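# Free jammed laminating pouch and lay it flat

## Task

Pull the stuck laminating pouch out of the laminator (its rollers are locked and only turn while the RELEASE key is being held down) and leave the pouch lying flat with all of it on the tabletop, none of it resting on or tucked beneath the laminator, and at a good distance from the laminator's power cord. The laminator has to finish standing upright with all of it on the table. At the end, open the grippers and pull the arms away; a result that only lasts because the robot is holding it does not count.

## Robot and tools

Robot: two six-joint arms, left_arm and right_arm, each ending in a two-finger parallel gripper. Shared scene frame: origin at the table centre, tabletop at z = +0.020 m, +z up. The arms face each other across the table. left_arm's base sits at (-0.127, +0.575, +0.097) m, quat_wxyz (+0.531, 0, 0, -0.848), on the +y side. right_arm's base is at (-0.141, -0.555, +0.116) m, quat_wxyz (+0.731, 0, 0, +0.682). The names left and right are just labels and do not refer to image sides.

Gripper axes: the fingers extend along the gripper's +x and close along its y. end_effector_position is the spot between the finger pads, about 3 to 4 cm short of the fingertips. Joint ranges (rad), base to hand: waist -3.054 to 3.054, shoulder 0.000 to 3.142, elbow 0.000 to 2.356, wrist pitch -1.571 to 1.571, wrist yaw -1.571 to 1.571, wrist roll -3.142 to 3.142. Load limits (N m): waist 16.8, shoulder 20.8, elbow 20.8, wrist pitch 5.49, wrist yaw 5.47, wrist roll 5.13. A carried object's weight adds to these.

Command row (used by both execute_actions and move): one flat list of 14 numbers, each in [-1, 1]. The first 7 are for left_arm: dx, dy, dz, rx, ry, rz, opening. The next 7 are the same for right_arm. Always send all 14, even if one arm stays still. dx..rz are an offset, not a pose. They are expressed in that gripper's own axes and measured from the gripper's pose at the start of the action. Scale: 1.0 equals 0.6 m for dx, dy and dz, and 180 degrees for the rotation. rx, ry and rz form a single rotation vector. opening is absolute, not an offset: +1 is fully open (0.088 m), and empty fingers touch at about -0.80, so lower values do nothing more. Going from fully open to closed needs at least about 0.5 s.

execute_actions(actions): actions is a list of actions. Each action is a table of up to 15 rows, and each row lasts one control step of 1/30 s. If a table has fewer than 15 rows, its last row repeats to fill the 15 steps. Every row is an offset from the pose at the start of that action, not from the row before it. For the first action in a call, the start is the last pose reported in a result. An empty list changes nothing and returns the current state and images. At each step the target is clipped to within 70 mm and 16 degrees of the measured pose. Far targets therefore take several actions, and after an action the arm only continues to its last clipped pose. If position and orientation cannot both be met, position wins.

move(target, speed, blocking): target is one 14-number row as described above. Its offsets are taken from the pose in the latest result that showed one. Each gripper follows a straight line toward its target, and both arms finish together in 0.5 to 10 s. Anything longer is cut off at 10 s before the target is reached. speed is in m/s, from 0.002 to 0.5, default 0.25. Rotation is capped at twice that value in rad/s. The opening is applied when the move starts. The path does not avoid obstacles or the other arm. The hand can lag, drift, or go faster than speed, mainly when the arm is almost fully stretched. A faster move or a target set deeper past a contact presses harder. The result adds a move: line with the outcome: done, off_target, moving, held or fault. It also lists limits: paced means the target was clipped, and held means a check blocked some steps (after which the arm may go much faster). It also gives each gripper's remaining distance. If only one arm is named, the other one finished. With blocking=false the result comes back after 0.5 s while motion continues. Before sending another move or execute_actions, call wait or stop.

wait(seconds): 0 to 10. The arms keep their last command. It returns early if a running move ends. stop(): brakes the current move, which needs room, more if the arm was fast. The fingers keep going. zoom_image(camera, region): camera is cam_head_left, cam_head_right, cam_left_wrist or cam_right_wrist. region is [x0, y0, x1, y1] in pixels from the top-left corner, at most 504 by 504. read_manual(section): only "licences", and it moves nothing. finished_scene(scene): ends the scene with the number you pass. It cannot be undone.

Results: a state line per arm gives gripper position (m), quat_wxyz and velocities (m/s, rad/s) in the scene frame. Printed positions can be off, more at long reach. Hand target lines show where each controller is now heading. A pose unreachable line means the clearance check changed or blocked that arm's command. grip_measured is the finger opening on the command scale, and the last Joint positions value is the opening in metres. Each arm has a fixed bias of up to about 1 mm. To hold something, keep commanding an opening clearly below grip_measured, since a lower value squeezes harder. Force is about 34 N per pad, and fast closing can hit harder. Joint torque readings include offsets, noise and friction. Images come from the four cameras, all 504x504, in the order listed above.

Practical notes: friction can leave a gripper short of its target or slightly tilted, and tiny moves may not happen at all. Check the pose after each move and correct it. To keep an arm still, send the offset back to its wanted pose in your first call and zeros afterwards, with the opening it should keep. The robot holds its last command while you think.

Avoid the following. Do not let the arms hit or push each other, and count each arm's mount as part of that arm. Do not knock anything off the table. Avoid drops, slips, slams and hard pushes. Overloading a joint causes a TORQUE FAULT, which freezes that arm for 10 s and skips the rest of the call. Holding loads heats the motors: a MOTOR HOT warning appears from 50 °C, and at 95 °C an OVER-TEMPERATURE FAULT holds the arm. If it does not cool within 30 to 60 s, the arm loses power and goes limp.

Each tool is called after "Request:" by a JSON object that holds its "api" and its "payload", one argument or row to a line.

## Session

Request:
{"api": "execute_actions", "payload": {
  "actions": []
}}

Scene clock: 0.00 s.
left_arm: end_effector_position=(+0.2112, +0.3625, +0.1409) grip_measured=+0.817 end_effector_quat_wxyz=(+0.936, +0.063, +0.101, +0.331) end_effector_velocity=(-0.001, +0.001, +0.002) end_effector_angular_velocity=(+0.016, +0.003, -0.004) | right_arm: end_effector_position=(-0.0632, -0.4271, +0.3001) grip_measured=+0.850 end_effector_quat_wxyz=(+0.753, +0.108, +0.641, -0.106) end_effector_velocity=(-0.002, -0.001, -0.001) end_effector_angular_velocity=(-0.010, +0.012, +0.010)
Joint positions: left_arm=[ 1.082  2.375  1.456 -1.047 -1.41  -1.783  0.079] | right_arm=[-0.324  1.079  1.097 -1.548  0.153  1.478  0.081]
Joint velocities: left_arm=[-0.002 -0.002 -0.002 -0.022 -0.007 -0.007  0.   ] | right_arm=[ 0.002  0.002 -0.002 -0.007 -0.007 -0.007  0.   ]
Joint torques (N m, as the arm reports them, + toward a larger angle): no reading
Motor temperatures (°C, as the motors report them): left_arm=[18 21 21 21 20 18] | right_arm=[20 21 19 20 19 20]
Heat: left arm: hottest shoulder 21 °C (+0.0 °C/min); right arm: hottest shoulder 21 °C (+0.0 °C/min).
Hand target (left_arm): +0.211, +0.362, +0.141; +0.936, +0.063, +0.101, +0.331
Hand target (right_arm): -0.063, -0.427, +0.300; +0.753, +0.108, +0.641, -0.106

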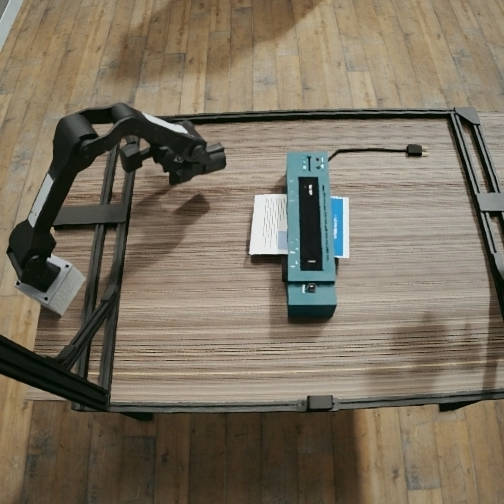

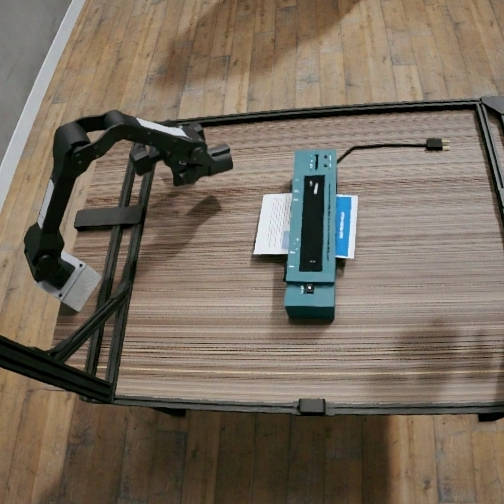

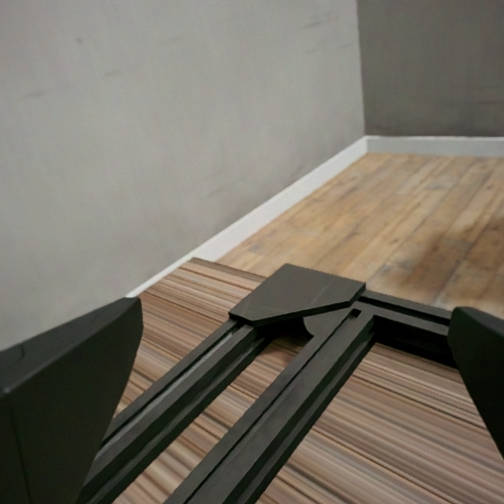

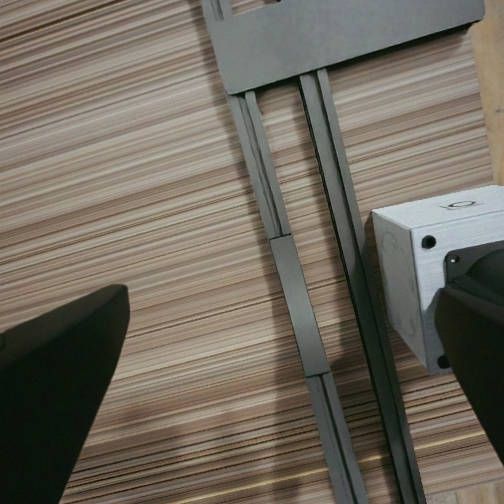

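Request:
{"api": "move", "payload": {
  "target": [-0.343,0.153,0.022,0.291,0.045,-0.646,0, 0,0,0,-0.096,0.05,0,1],
  "speed": 0.4
}}

Scene clock: 6.30 s.
left_arm: end_effector_position=(-0.0005, +0.3054, +0.1963) grip_measured=+0.000 end_effector_quat_wxyz=(+0.654, +0.272, +0.268, -0.653) end_effector_velocity=(-0.000, +0.000, +0.000) end_effector_angular_velocity=(+0.005, +0.002, +0.007) | right_arm: end_effector_position=(-0.0641, -0.4281, +0.2991) grip_measured=+1.000 end_effector_quat_wxyz=(+0.709, +0.002, +0.705, +0.001) end_effector_velocity=(-0.004, -0.001, +0.000) end_effector_angular_velocity=(+0.009, +0.020, +0.005)
Joint positions: left_arm=[ 1.112  1.221  0.602 -0.279  0.445  0.505  0.039] | right_arm=[-0.474  1.108  1.115 -1.57   0.003  1.029  0.088]
Joint velocities: left_arm=[-0.002 -0.002  0.002 -0.007 -0.007 -0.007 -0.   ] | right_arm=[-0.002 -0.007 -0.002 -0.007 -0.022 -0.007  0.   ]
Joint torques (N m, as the arm reports them, + toward a larger angle): left_arm=[ 0.3  -2.92  7.62  1.22  0.38  0.25] | right_arm=[-0.33 -1.18  5.39  0.09 -0.06 -0.1 ]
Motor temperatures (°C, as the motors report them): left_arm=[18 23 21 21 20 18] | right_arm=[20 21 20 20 19 20]
Heat: left arm: hottest shoulder 23 °C (+19.0 °C/min); right arm: hottest shoulder 21 °C (+0.0 °C/min).
Hand target (left_arm): +0.002, +0.304, +0.199; +0.655, +0.272, +0.265, -0.653
Hand target (right_arm): -0.063, -0.427, +0.300; +0.708, +0.003, +0.706, +0.001
Off the commanded pose (left_arm): 0.006 m, 0 deg.
Off the commanded pose (right_arm): 0.002 m, 0 deg.
joint sent to its limit (right arm) — the command would take joint 4 (wrist pitch) past its lower limit, so that joint was sent only as far as its limit.
move: done

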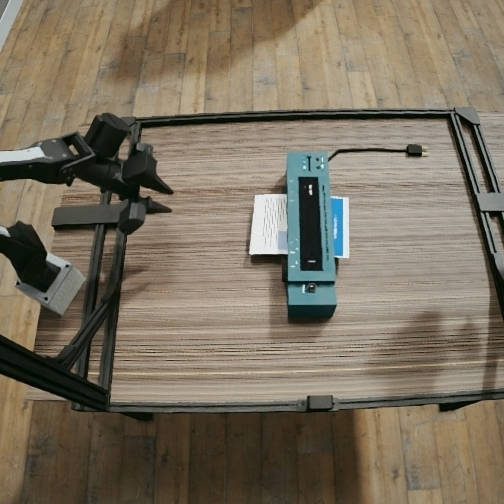

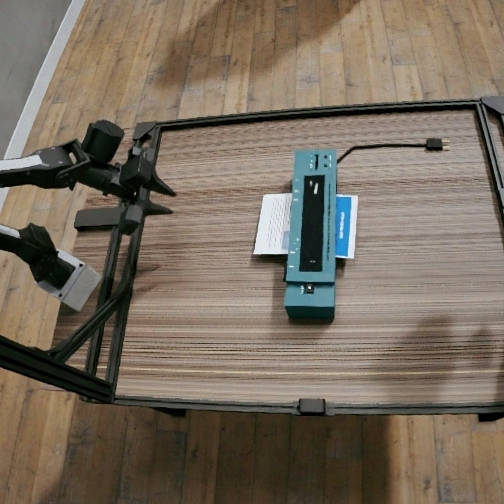

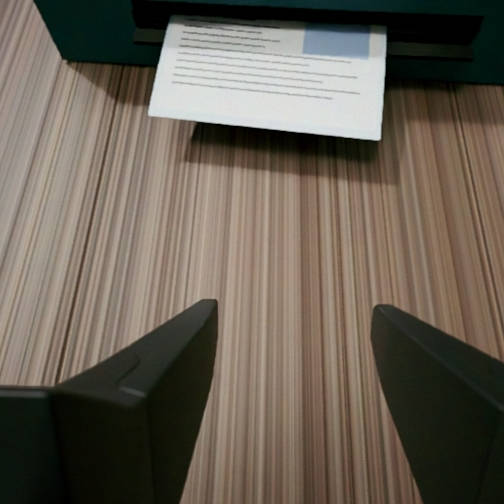

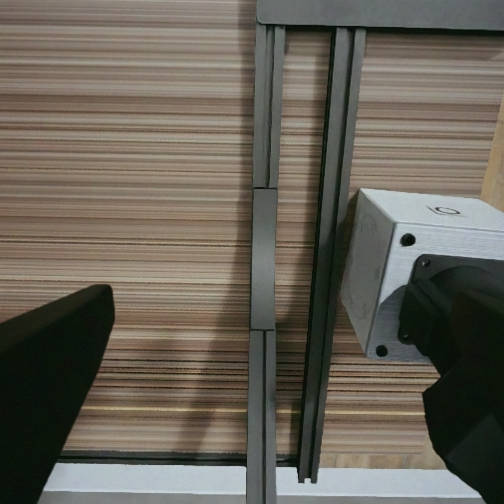

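Request:
{"api": "move", "payload": {
  "target": [0.289,-0.008,0.058,0.5,0,0,0, 0.223,0.638,-0.177,0,0,0.035,1],
  "speed": 0.35
}}

Scene clock: 9.37 s.
left_arm: end_effector_position=(-0.0043, +0.1605, +0.1003) grip_measured=+0.000 end_effector_quat_wxyz=(+0.272, +0.655, -0.270, -0.652) end_effector_velocity=(-0.001, +0.003, -0.002) end_effector_angular_velocity=(+0.009, +0.015, +0.003) | right_arm: end_effector_position=(-0.1676, -0.0447, +0.1778) grip_measured=+1.000 end_effector_quat_wxyz=(+0.708, +0.046, +0.703, +0.047) end_effector_velocity=(-0.002, -0.002, -0.003) end_effector_angular_velocity=(-0.013, +0.020, +0.008)
Joint positions: left_arm=[0.831 1.954 0.863 0.27  0.26  1.843 0.039] | right_arm=[ 0.125  2.494  2.316 -1.262  0.015  1.625  0.088]
Joint velocities: left_arm=[ 0.002 -0.002 -0.007 -0.007  0.007 -0.007 -0.   ] | right_arm=[-0.002  0.007  0.002 -0.007 -0.022 -0.007  0.   ]
Joint torques (N m, as the arm reports them, + toward a larger angle): left_arm=[-0.22 -6.73  5.87  1.63  0.07  0.22] | right_arm=[ 0.13 -9.5   5.59  0.23  0.19  0.11]
Motor temperatures (°C, as the motors report them): left_arm=[18 23 22 22 20 18] | right_arm=[20 21 20 20 19 20]
Heat: left arm: hottest shoulder 23 °C (+12.8 °C/min); right arm: hottest shoulder 21 °C (+0.0 °C/min).
Hand target (left_arm): -0.004, +0.158, +0.099; +0.270, +0.656, -0.272, -0.650
Hand target (right_arm): -0.168, -0.045, +0.168; +0.710, +0.040, +0.702, +0.040
Off the commanded pose (left_arm): 0.003 m, 0 deg.
Off the commanded pose (right_arm): 0.011 m, 1 deg.
move: off_target (right_arm)

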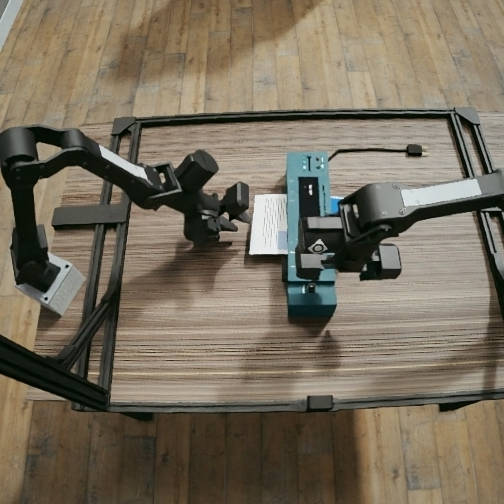

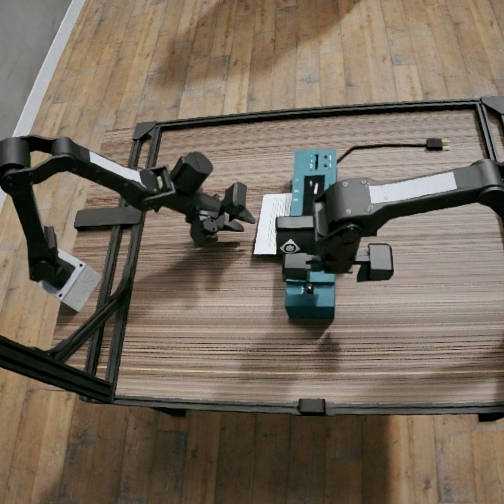

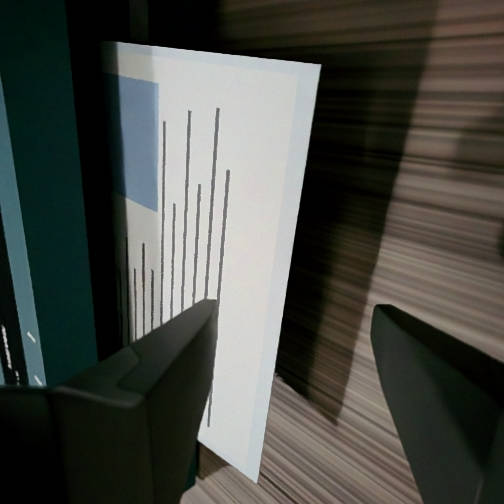

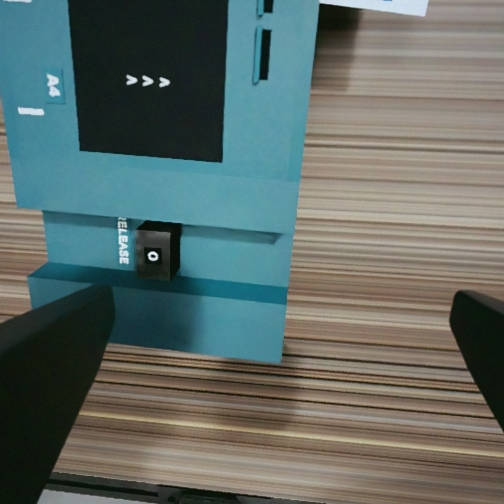

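Request:
{"api": "move", "payload": {
  "target": [0.045,0.022,0.01,0,0,0,0, 0.075,-0.006,0,0,0,0,1],
  "speed": 0.08
}}

Scene clock: 10.50 s.
left_arm: end_effector_position=(-0.0100, +0.1347, +0.0924) grip_measured=+0.000 end_effector_quat_wxyz=(+0.271, +0.655, -0.271, -0.652) end_effector_velocity=(+0.001, +0.003, -0.004) end_effector_angular_velocity=(+0.026, +0.008, +0.028) | right_arm: end_effector_position=(-0.1679, -0.0387, +0.1448) grip_measured=+1.000 end_effector_quat_wxyz=(+0.707, +0.056, +0.703, +0.056) end_effector_velocity=(-0.002, -0.002, -0.002) end_effector_angular_velocity=(-0.014, +0.018, +0.023)
Joint positions: left_arm=[0.789 2.04  0.955 0.273 0.232 1.814 0.039] | right_arm=[ 0.125  2.496  2.186 -1.102  0.015  1.625  0.088]
Joint velocities: left_arm=[-0.002  0.002  0.002 -0.022 -0.022 -0.022 -0.   ] | right_arm=[-0.002  0.002 -0.002 -0.007 -0.022 -0.022  0.   ]
Joint torques (N m, as the arm reports them, + toward a larger angle): left_arm=[-0.18 -7.1   5.98  1.58  0.05 -0.23] | right_arm=[ -0.11 -10.28   3.96   0.48   0.07  -0.04]
Motor temperatures (°C, as the motors report them): left_arm=[18 24 22 22 20 18] | right_arm=[20 22 20 20 19 20]
Heat: left arm: hottest shoulder 24 °C (+17.1 °C/min); right arm: hottest shoulder 22 °C (+5.7 °C/min).
Hand target (left_arm): -0.010, +0.132, +0.091; +0.272, +0.655, -0.269, -0.652
Hand target (right_arm): -0.167, -0.042, +0.133; +0.708, +0.046, +0.703, +0.047
Off the commanded pose (left_arm): 0.003 m, 0 deg.
Off the commanded pose (right_arm): 0.013 m, 2 deg.
move: off_target (right_arm)

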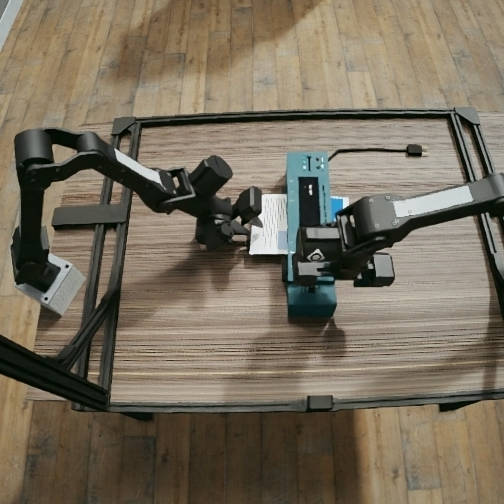

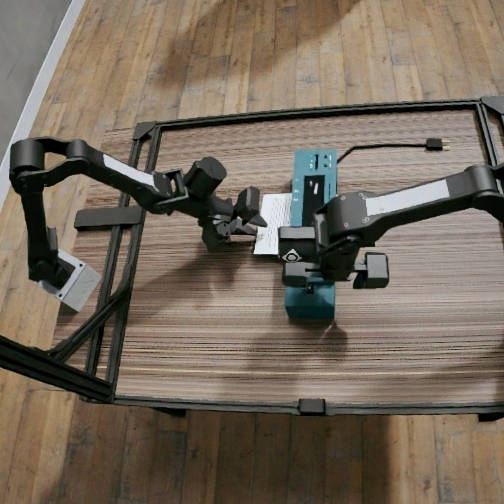

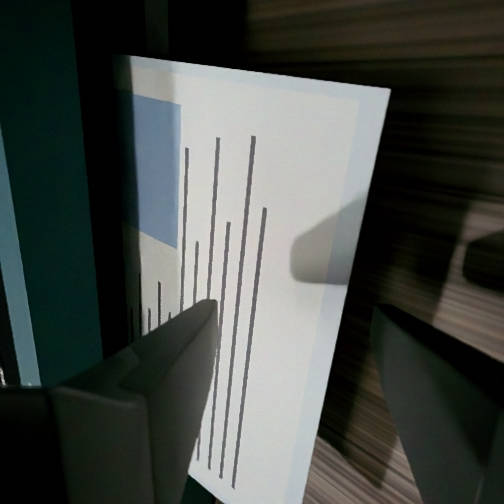

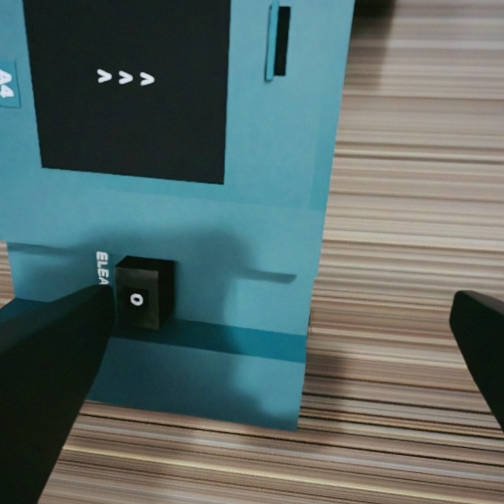

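Request:
{"api": "move", "payload": {
  "target": [0.03,0,0,0,0,0,0, 0.02,-0.006,0,0,0,-0.01,0.67],
  "speed": 0.05
}}

Request:
{"api": "move", "payload": {
  "target": [0,-0.008,0,0,0,0,-1, 0.06,-0.01,0,0,0,-0.01,0.67],
  "speed": 0.04
}}

Scene clock: 11.57 s.
left_arm: end_effector_position=(-0.0097, +0.1245, +0.0815) grip_measured=+0.000 end_effector_quat_wxyz=(+0.270, +0.655, -0.272, -0.651) end_effector_velocity=(+0.001, -0.002, +0.002) end_effector_angular_velocity=(-0.001, -0.011, -0.003) | right_arm: end_effector_position=(-0.1678, -0.0401, +0.1415) grip_measured=+0.670 end_effector_quat_wxyz=(+0.708, +0.051, +0.703, +0.051) end_effector_velocity=(+0.000, -0.001, +0.002) end_effector_angular_velocity=(-0.003, +0.006, +0.006)
Joint positions: left_arm=[0.781 2.099 0.993 0.295 0.227 1.81  0.039] | right_arm=[ 0.125  2.507  2.195 -1.114  0.015  1.625  0.072]
Joint velocities: left_arm=[-0.002 -0.002  0.007 -0.007 -0.007  0.007 -0.   ] | right_arm=[-0.002 -0.002  0.002 -0.007 -0.007 -0.007 -0.   ]
Joint torques (N m, as the arm reports them, + toward a larger angle): left_arm=[-0.33 -7.5   5.77  1.66  0.06 -0.18] | right_arm=[-0.04 -9.76  5.79  0.24  0.02  0.  ]
Motor temperatures (°C, as the motors report them): left_arm=[18 24 22 22 20 18] | right_arm=[20 22 20 20 19 20]
Heat: left arm: hottest shoulder 24 °C (+15.6 °C/min); right arm: hottest shoulder 22 °C (+5.2 °C/min).
Hand target (left_arm): -0.010, +0.122, +0.080; +0.271, +0.655, -0.271, -0.652
Hand target (right_arm): -0.168, -0.040, +0.133; +0.708, +0.045, +0.703, +0.045
Off the commanded pose (left_arm): 0.003 m, 0 deg.
Off the commanded pose (right_arm): 0.009 m, 1 deg.
move: off_target (right_arm)

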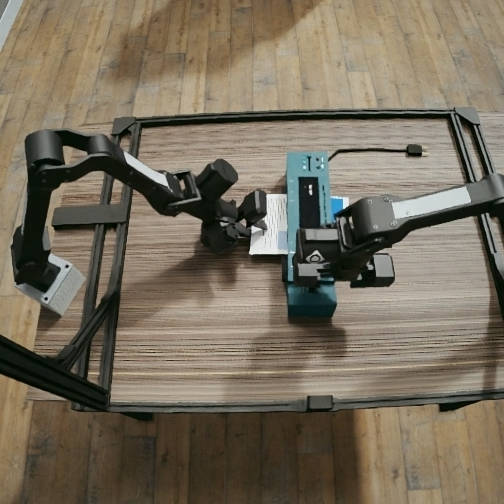

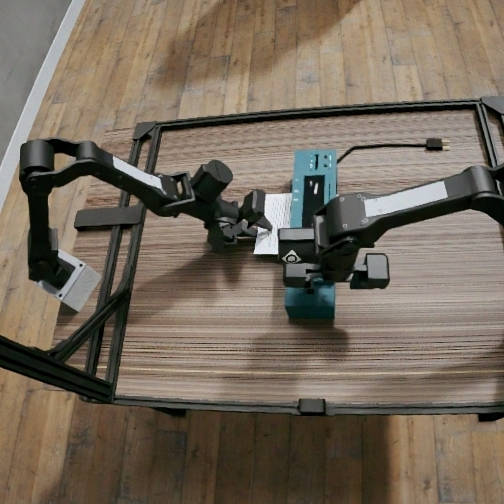

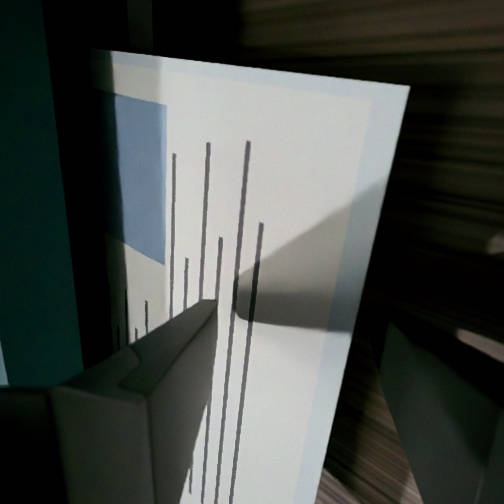

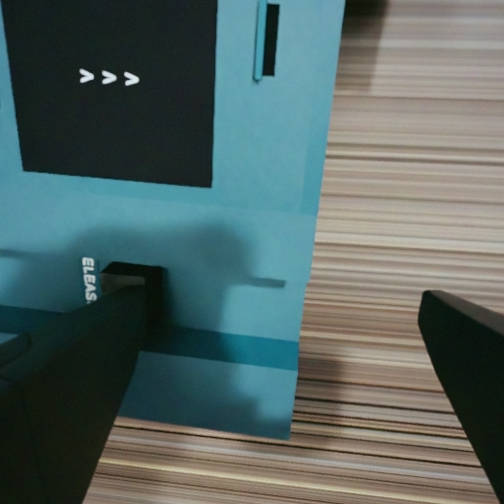

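Scene clock: 12.77 s.
left_arm: end_effector_position=(-0.0105, +0.1224, +0.0845) grip_measured=-0.792 end_effector_quat_wxyz=(+0.269, +0.655, -0.285, -0.646) end_effector_velocity=(+0.002, +0.002, +0.001) end_effector_angular_velocity=(+0.004, +0.012, +0.023) | right_arm: end_effector_position=(-0.1681, -0.0354, +0.1284) grip_measured=+0.667 end_effector_quat_wxyz=(+0.707, +0.056, +0.703, +0.056) end_effector_velocity=(+0.000, -0.002, +0.000) end_effector_angular_velocity=(-0.008, +0.003, +0.020)
Joint positions: left_arm=[0.779 2.096 0.989 0.315 0.232 1.828 0.   ] | right_arm=[ 0.125  2.524  2.171 -1.06   0.015  1.625  0.072]
Joint velocities: left_arm=[ 0.002 -0.007 -0.002 -0.007 -0.007 -0.022  0.   ] | right_arm=[-0.002 -0.002 -0.002 -0.007 -0.007 -0.022 -0.   ]
Joint torques (N m, as the arm reports them, + toward a larger angle): left_arm=[ 0.4  -8.31  3.34  1.42  0.06 -0.66] | right_arm=[-0.1  -8.22  3.7   0.81  0.02 -0.02]
Motor temperatures (°C, as the motors report them): left_arm=[18 24 22 22 20 18] | right_arm=[20 23 20 20 19 20]
Heat: left arm: hottest shoulder 24 °C (+14.1 °C/min); right arm: hottest shoulder 23 °C (+9.4 °C/min).
Hand target (left_arm): -0.010, +0.128, +0.078; +0.270, +0.655, -0.272, -0.651
Hand target (right_arm): -0.167, -0.041, +0.106; +0.708, +0.040, +0.704, +0.040
Off the commanded pose (left_arm): 0.009 m, 2 deg.
Off the commanded pose (right_arm): 0.024 m, 3 deg.
move: off_target (left_arm, right_arm)

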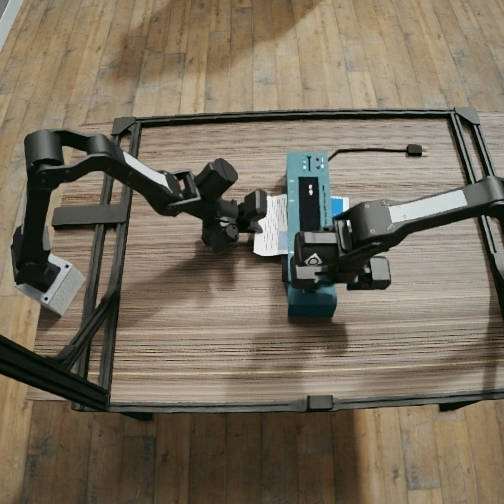

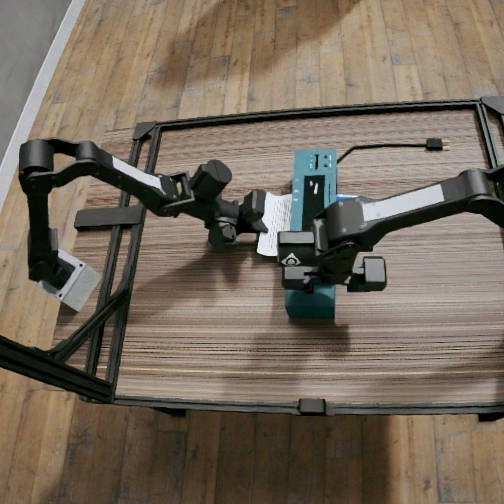

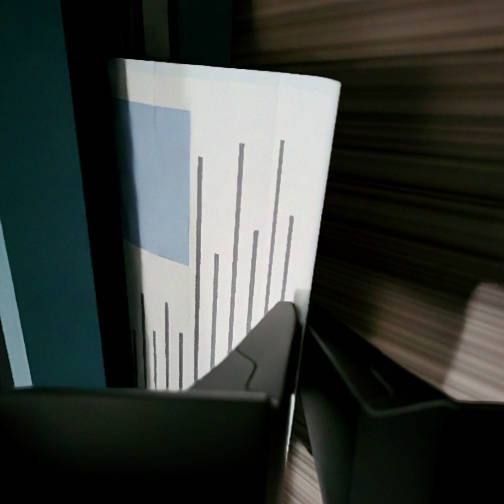

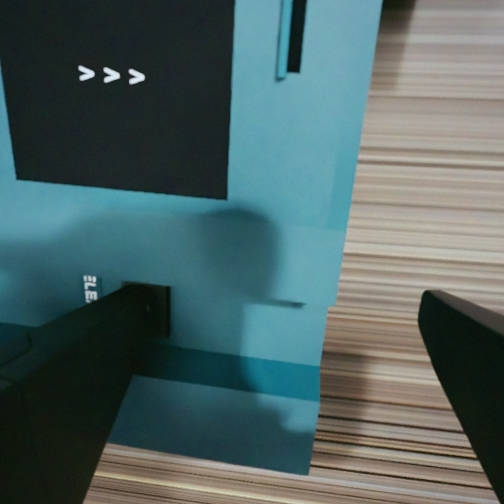

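Key looks pressed. Pull.

Request:
{"api": "execute_actions", "payload": {
  "actions": [
    [[-0.012,-0.012,0,0,0,0,-1,0.036,-0.015,0,0,0,-0.014,0.62],[-0.024,-0.024,0,0,0,0,-1,0.036,-0.015,0,0,0,-0.014,0.62],[-0.036,-0.036,0,0,0,0,-1,0.036,-0.015,0,0,0,-0.014,0.62]],
    [[-0.04,-0.04,0,0,0,0,-1,0.036,-0.015,0,0,0,-0.014,0.62]]
  ]
}}

Scene clock: 14.13 s.
left_arm: end_effector_position=(-0.0089, +0.1738, +0.0907) grip_measured=-0.806 end_effector_quat_wxyz=(+0.269, +0.656, -0.306, -0.635) end_effector_velocity=(-0.002, +0.004, -0.003) end_effector_angular_velocity=(+0.018, +0.018, +0.002) | right_arm: end_effector_position=(-0.1680, -0.0341, +0.1285) grip_measured=+0.618 end_effector_quat_wxyz=(+0.707, +0.058, +0.703, +0.058) end_effector_velocity=(-0.002, -0.005, -0.000) end_effector_angular_velocity=(-0.022, +0.007, -0.004)
Joint positions: left_arm=[0.839 1.956 0.754 0.433 0.278 1.896 0.   ] | right_arm=[ 0.125  2.524  2.171 -1.054  0.015  1.625  0.069]
Joint velocities: left_arm=[ 0.002 -0.002 -0.002 -0.022  0.007 -0.007  0.   ] | right_arm=[ 0.002 -0.002 -0.002 -0.022 -0.007  0.007 -0.   ]
Joint torques (N m, as the arm reports them, + toward a larger angle): left_arm=[ 0.54 -8.08  2.52  1.26  0.24 -0.41] | right_arm=[-0.05 -8.46  3.61  0.81  0.01  0.01]
Motor temperatures (°C, as the motors report them): left_arm=[18 25 22 22 20 18] | right_arm=[20 23 20 20 19 20]
Heat: left arm: hottest shoulder 25 °C (+17.0 °C/min); right arm: hottest shoulder 23 °C (+8.5 °C/min).
Hand target (left_arm): -0.009, +0.180, +0.087; +0.269, +0.656, -0.296, -0.640
Hand target (right_arm): -0.168, -0.040, +0.106; +0.708, +0.042, +0.704, +0.042
Off the commanded pose (left_arm): 0.008 m, 1 deg.
Off the commanded pose (right_arm): 0.023 m, 3 deg.

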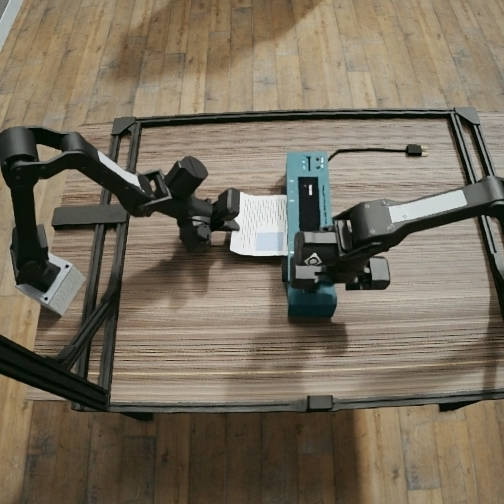

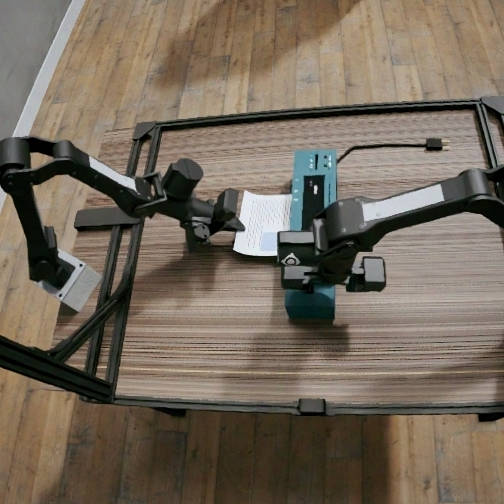

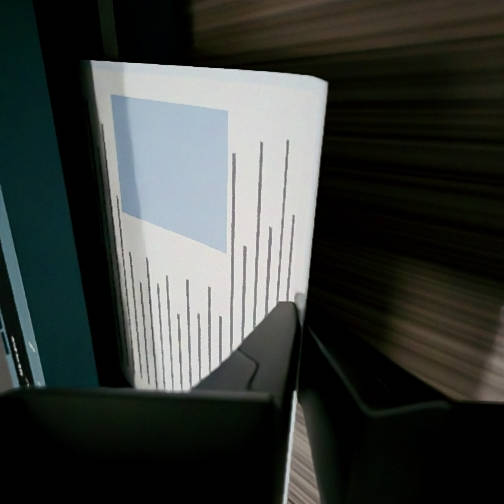

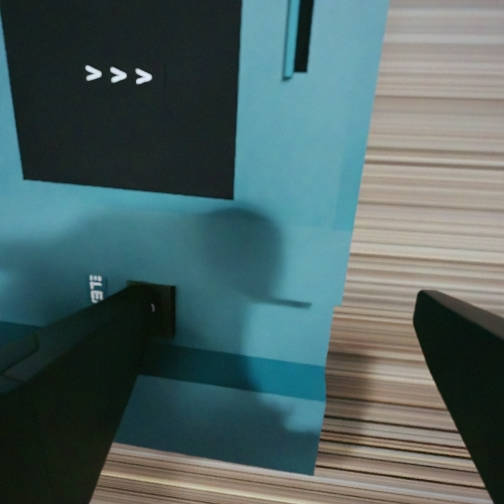

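Request:
{"api": "execute_actions", "payload": {
  "actions": [
    [[-0.04,-0.044,0,0,0,0,-1,0.036,-0.016,0,0,0,-0.015,0.62]],
    [[-0.04,-0.044,0,0,0,0,-1,0.036,-0.016,0,0,0,-0.015,0.62]],
    [[-0.04,-0.044,0,0,0,0,-1,0.036,-0.016,0,0,0,-0.015,0.62]]
  ]
}}

Scene clock: 15.93 s.
left_arm: end_effector_position=(-0.0044, +0.2671, +0.0830) grip_measured=-0.811 end_effector_quat_wxyz=(+0.272, +0.654, -0.316, -0.631) end_effector_velocity=(+0.002, +0.000, -0.000) end_effector_angular_velocity=(+0.005, +0.014, +0.022) | right_arm: end_effector_position=(-0.1681, -0.0332, +0.1287) grip_measured=+0.619 end_effector_quat_wxyz=(+0.706, +0.060, +0.703, +0.060) end_effector_velocity=(-0.002, -0.002, +0.000) end_effector_angular_velocity=(-0.008, +0.006, +0.011)
Joint positions: left_arm=[1.016 1.786 0.406 0.586 0.412 2.031 0.   ] | right_arm=[ 0.125  2.524  2.171 -1.049  0.014  1.625  0.069]
Joint velocities: left_arm=[ 0.002 -0.002  0.002 -0.007 -0.007 -0.022  0.   ] | right_arm=[ 0.002 -0.002 -0.002 -0.007 -0.007 -0.007 -0.   ]
Joint torques (N m, as the arm reports them, + toward a larger angle): left_arm=[ 0.42 -6.    2.67  1.59  0.29  0.2 ] | right_arm=[-0.05 -8.36  3.79  0.65  0.    0.02]
Motor temperatures (°C, as the motors report them): left_arm=[18 25 22 22 20 18] | right_arm=[20 24 20 20 19 20]
Heat: left arm: hottest shoulder 25 °C (+15.1 °C/min); right arm: hottest shoulder 24 °C (+11.3 °C/min).
Hand target (left_arm): -0.005, +0.269, +0.083; +0.272, +0.654, -0.317, -0.631
Hand target (right_arm): -0.168, -0.040, +0.106; +0.708, +0.043, +0.704, +0.043
Off the commanded pose (left_arm): 0.002 m, 0 deg.
Off the commanded pose (right_arm): 0.024 m, 3 deg.

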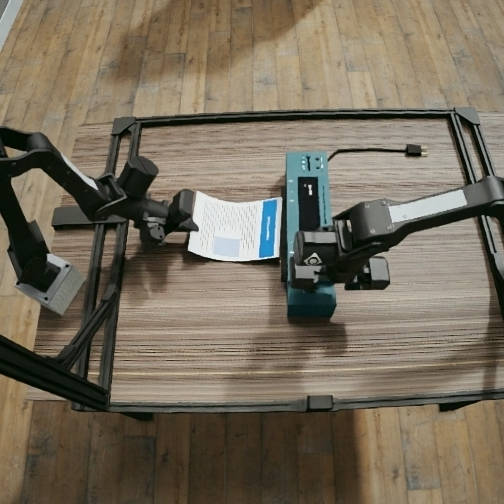

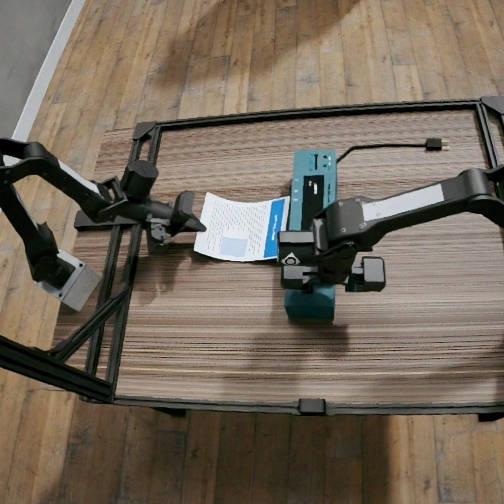

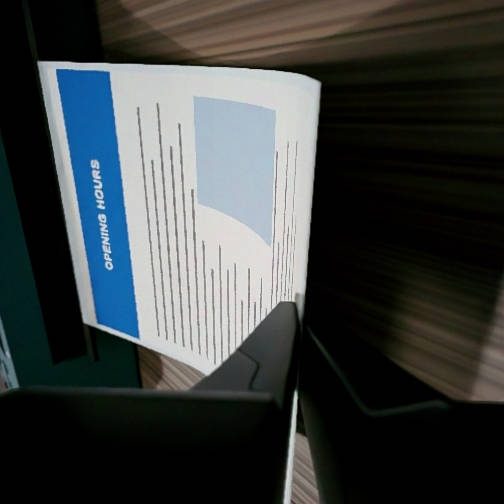

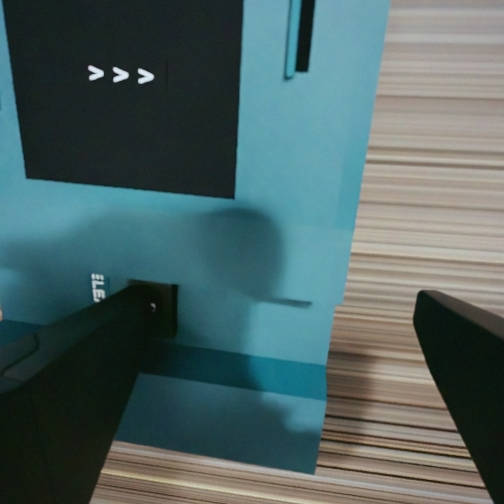

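Request:
{"api": "move", "payload": {
  "target": [-0.055,-0.09,0,0,0,-0.1,-1, -0.1,0,0,0,0,0,0.62],
  "speed": 0.12
}}

Request:
{"api": "move", "payload": {
  "target": [0,0,0,0,0,0,-0.4, -0.03,-0.2,0,0,0,0,0.62]
}}

Request:
{"api": "move", "payload": {
  "target": [-0.15,0,0,0,0,0,-0.4, 0,0,0,0,0,0,0.62],
  "speed": 0.15
}}

Scene clock: 17.80 s.
left_arm: end_effector_position=(-0.0033, +0.3268, +0.0633) grip_measured=-0.811 end_effector_quat_wxyz=(+0.169, +0.693, -0.213, -0.668) end_effector_velocity=(+0.002, +0.001, +0.000) end_effector_angular_velocity=(+0.006, -0.000, +0.012) | right_arm: end_effector_position=(-0.1675, -0.0449, +0.1801) grip_measured=+0.620 end_effector_quat_wxyz=(+0.707, +0.054, +0.703, +0.054) end_effector_velocity=(-0.002, +0.001, +0.001) end_effector_angular_velocity=(+0.006, +0.021, +0.008)
Joint positions: left_arm=[1.074 1.651 0.412 0.139 0.295 2.187 0.   ] | right_arm=[ 0.125  2.464  2.267 -1.222  0.014  1.625  0.069]
Joint velocities: left_arm=[ 0.002 -0.002  0.002 -0.007 -0.007 -0.007  0.   ] | right_arm=[-0.002 -0.002 -0.002  0.007 -0.022 -0.007 -0.   ]
Joint torques (N m, as the arm reports them, + toward a larger angle): left_arm=[ 0.5  -4.52  4.26  0.51  0.09  0.05] | right_arm=[  0.16 -13.12   5.69   0.28   0.09   0.07]
Motor temperatures (°C, as the motors report them): left_arm=[18 25 22 22 20 18] | right_arm=[20 25 21 20 19 20]
Heat: left arm: hottest shoulder 25 °C (+13.5 °C/min); right arm: hottest shoulder 25 °C (+13.5 °C/min).
Hand target (left_arm): -0.001, +0.328, +0.064; +0.170, +0.695, -0.210, -0.667
Hand target (right_arm): -0.169, -0.043, +0.188; +0.706, +0.060, +0.703, +0.060
Off the commanded pose (left_arm): 0.003 m, 1 deg.
Off the commanded pose (right_arm): 0.008 m, 1 deg.
move: done

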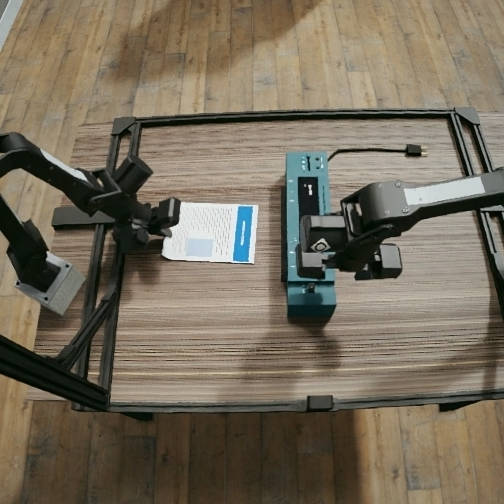

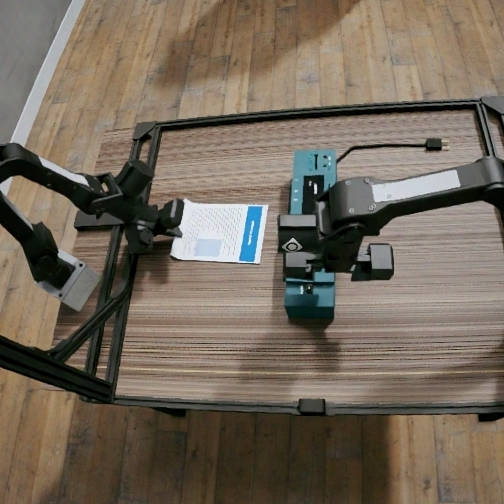

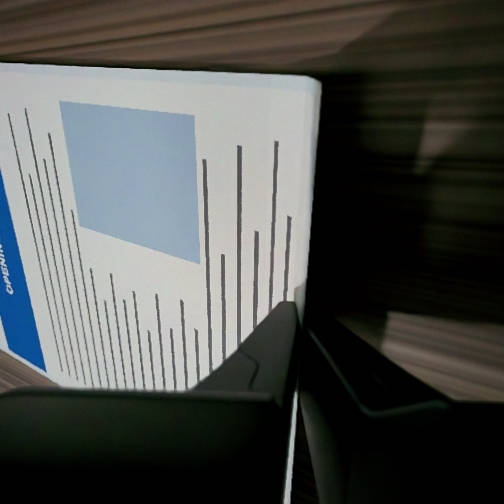

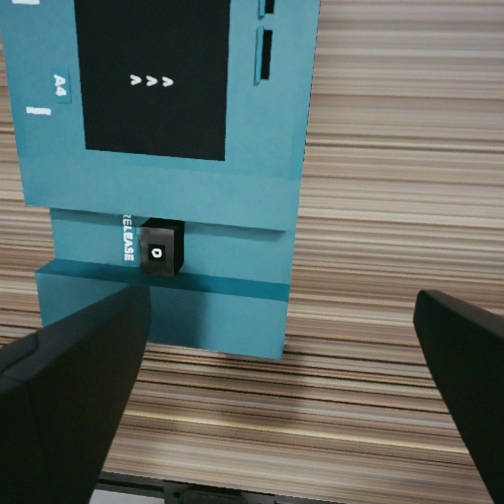

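Scene clock: 18.73 s.
left_arm: end_effector_position=(-0.0034, +0.3269, +0.0632) grip_measured=-0.400 end_effector_quat_wxyz=(+0.169, +0.693, -0.213, -0.668) end_effector_velocity=(-0.002, +0.003, -0.002) end_effector_angular_velocity=(+0.021, +0.019, +0.020) | right_arm: end_effector_position=(-0.1664, -0.1639, +0.1778) grip_measured=+0.620 end_effector_quat_wxyz=(+0.706, +0.053, +0.704, +0.053) end_effector_velocity=(+0.000, -0.004, -0.003) end_effector_angular_velocity=(-0.008, +0.008, -0.009)
Joint positions: left_arm=[1.074 1.651 0.413 0.138 0.295 2.187 0.019] | right_arm=[ 0.139  1.948  1.421 -0.894  0.014  1.639  0.069]
Joint velocities: left_arm=[-0.002  0.002  0.002 -0.022 -0.007 -0.022  0.   ] | right_arm=[-0.002 -0.007 -0.022  0.007 -0.007  0.007 -0.   ]
Joint torques (N m, as the arm reports them, + toward a larger angle): left_arm=[ 0.   -4.55  3.9   1.2   0.25  0.01] | right_arm=[ 0.28 -9.71  3.76  0.49  0.17  0.1 ]
Motor temperatures (°C, as the motors report them): left_arm=[18 25 22 22 20 18] | right_arm=[20 25 21 20 19 20]
Heat: left arm: hottest shoulder 25 °C (+12.8 °C/min); right arm: hottest shoulder 25 °C (+12.8 °C/min).
Hand target (left_arm): -0.003, +0.327, +0.063; +0.170, +0.693, -0.214, -0.668
Hand target (right_arm): -0.167, -0.167, +0.179; +0.707, +0.054, +0.703, +0.054
Off the commanded pose (left_arm): 0.000 m, 0 deg.
Off the commanded pose (right_arm): 0.003 m, 0 deg.
move: done

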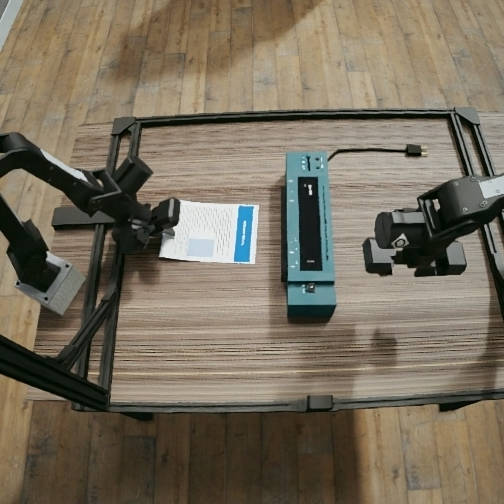

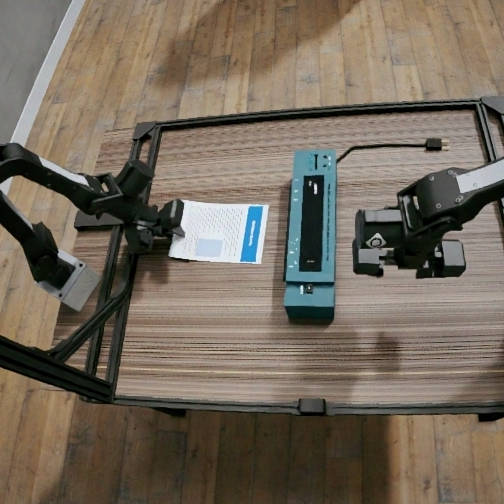

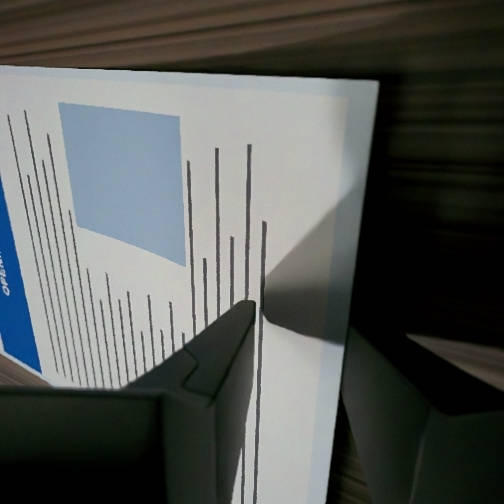

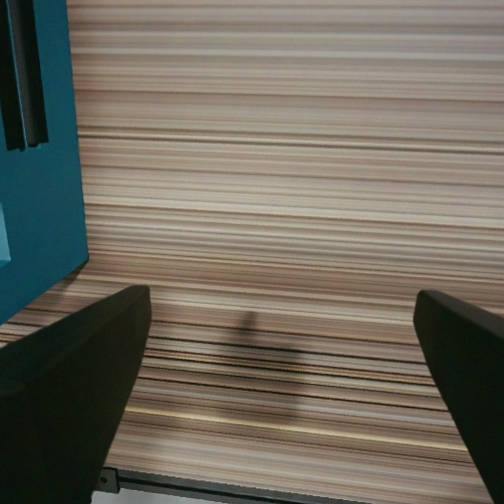

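Scene clock: 19.80 s.
left_arm: end_effector_position=(-0.0079, +0.3763, +0.1352) grip_measured=-0.400 end_effector_quat_wxyz=(+0.167, +0.690, -0.208, -0.673) end_effector_velocity=(-0.003, +0.005, -0.001) end_effector_angular_velocity=(+0.024, +0.025, +0.024) | right_arm: end_effector_position=(-0.1664, -0.1640, +0.1777) grip_measured=+0.620 end_effector_quat_wxyz=(+0.706, +0.053, +0.704, +0.053) end_effector_velocity=(+0.002, -0.002, +0.000) end_effector_angular_velocity=(-0.007, -0.011, +0.018)
Joint positions: left_arm=[ 1.224  1.183  0.453 -0.432  0.359  2.328  0.019] | right_arm=[ 0.139  1.948  1.421 -0.894  0.014  1.639  0.069]
Joint velocities: left_arm=[ 0.002 -0.007  0.002 -0.037 -0.007 -0.022 -0.   ] | right_arm=[-0.002 -0.002 -0.002 -0.007  0.007 -0.022 -0.   ]
Joint torques (N m, as the arm reports them, + toward a larger angle): left_arm=[ 0.35 -3.32  6.74  0.75  0.37  0.19] | right_arm=[-0.01 -8.5   4.86  0.37  0.08  0.  ]
Motor temperatures (°C, as the motors report them): left_arm=[18 25 22 22 20 18] | right_arm=[20 26 21 20 19 20]
Heat: left arm: hottest shoulder 25 °C (+12.1 °C/min); right arm: hottest shoulder 26 °C (+15.2 °C/min).
Hand target (left_arm): -0.005, +0.374, +0.140; +0.169, +0.692, -0.213, -0.668
Hand target (right_arm): -0.166, -0.164, +0.178; +0.706, +0.053, +0.704, +0.053
Off the commanded pose (left_arm): 0.006 m, 1 deg.
Off the commanded pose (right_arm): 0.000 m, 0 deg.
move: done

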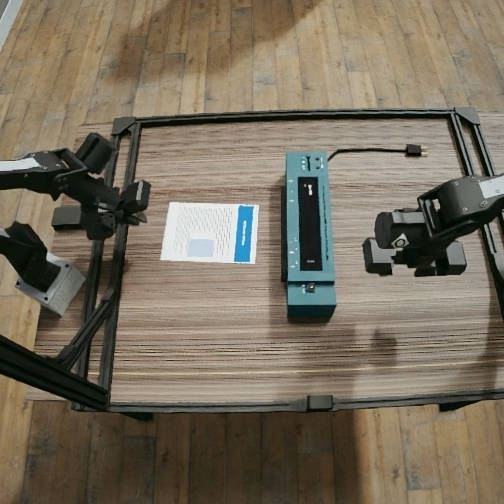

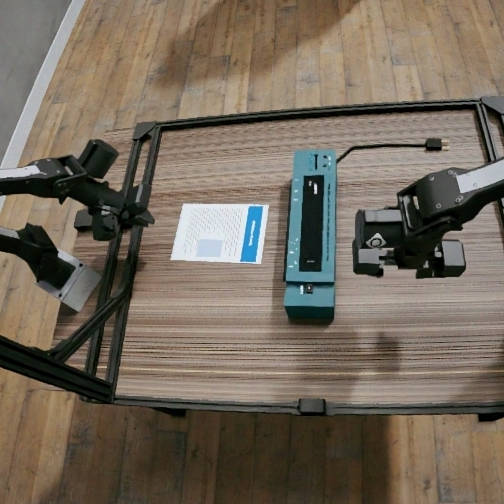

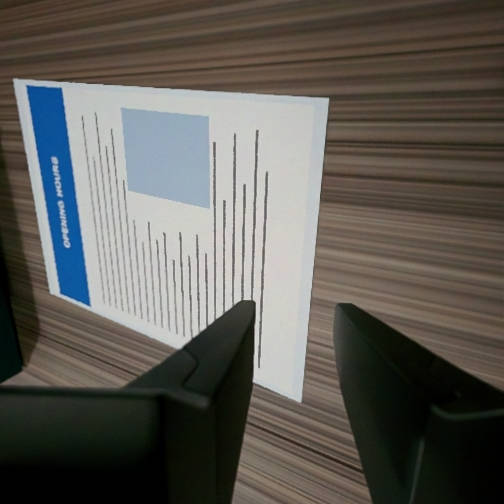

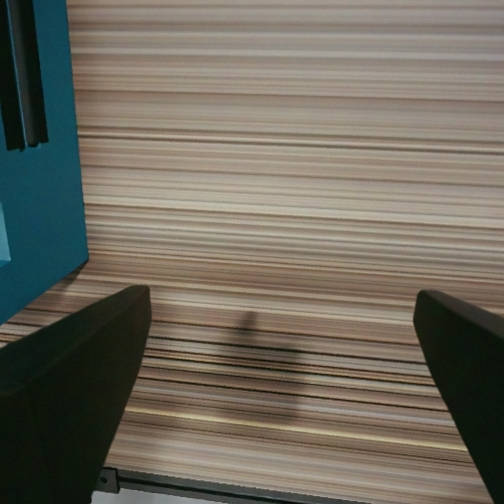

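Request:
{"api": "finished_scene", "payload": {
  "scene": 2
}}

The scene is finished: the task was done.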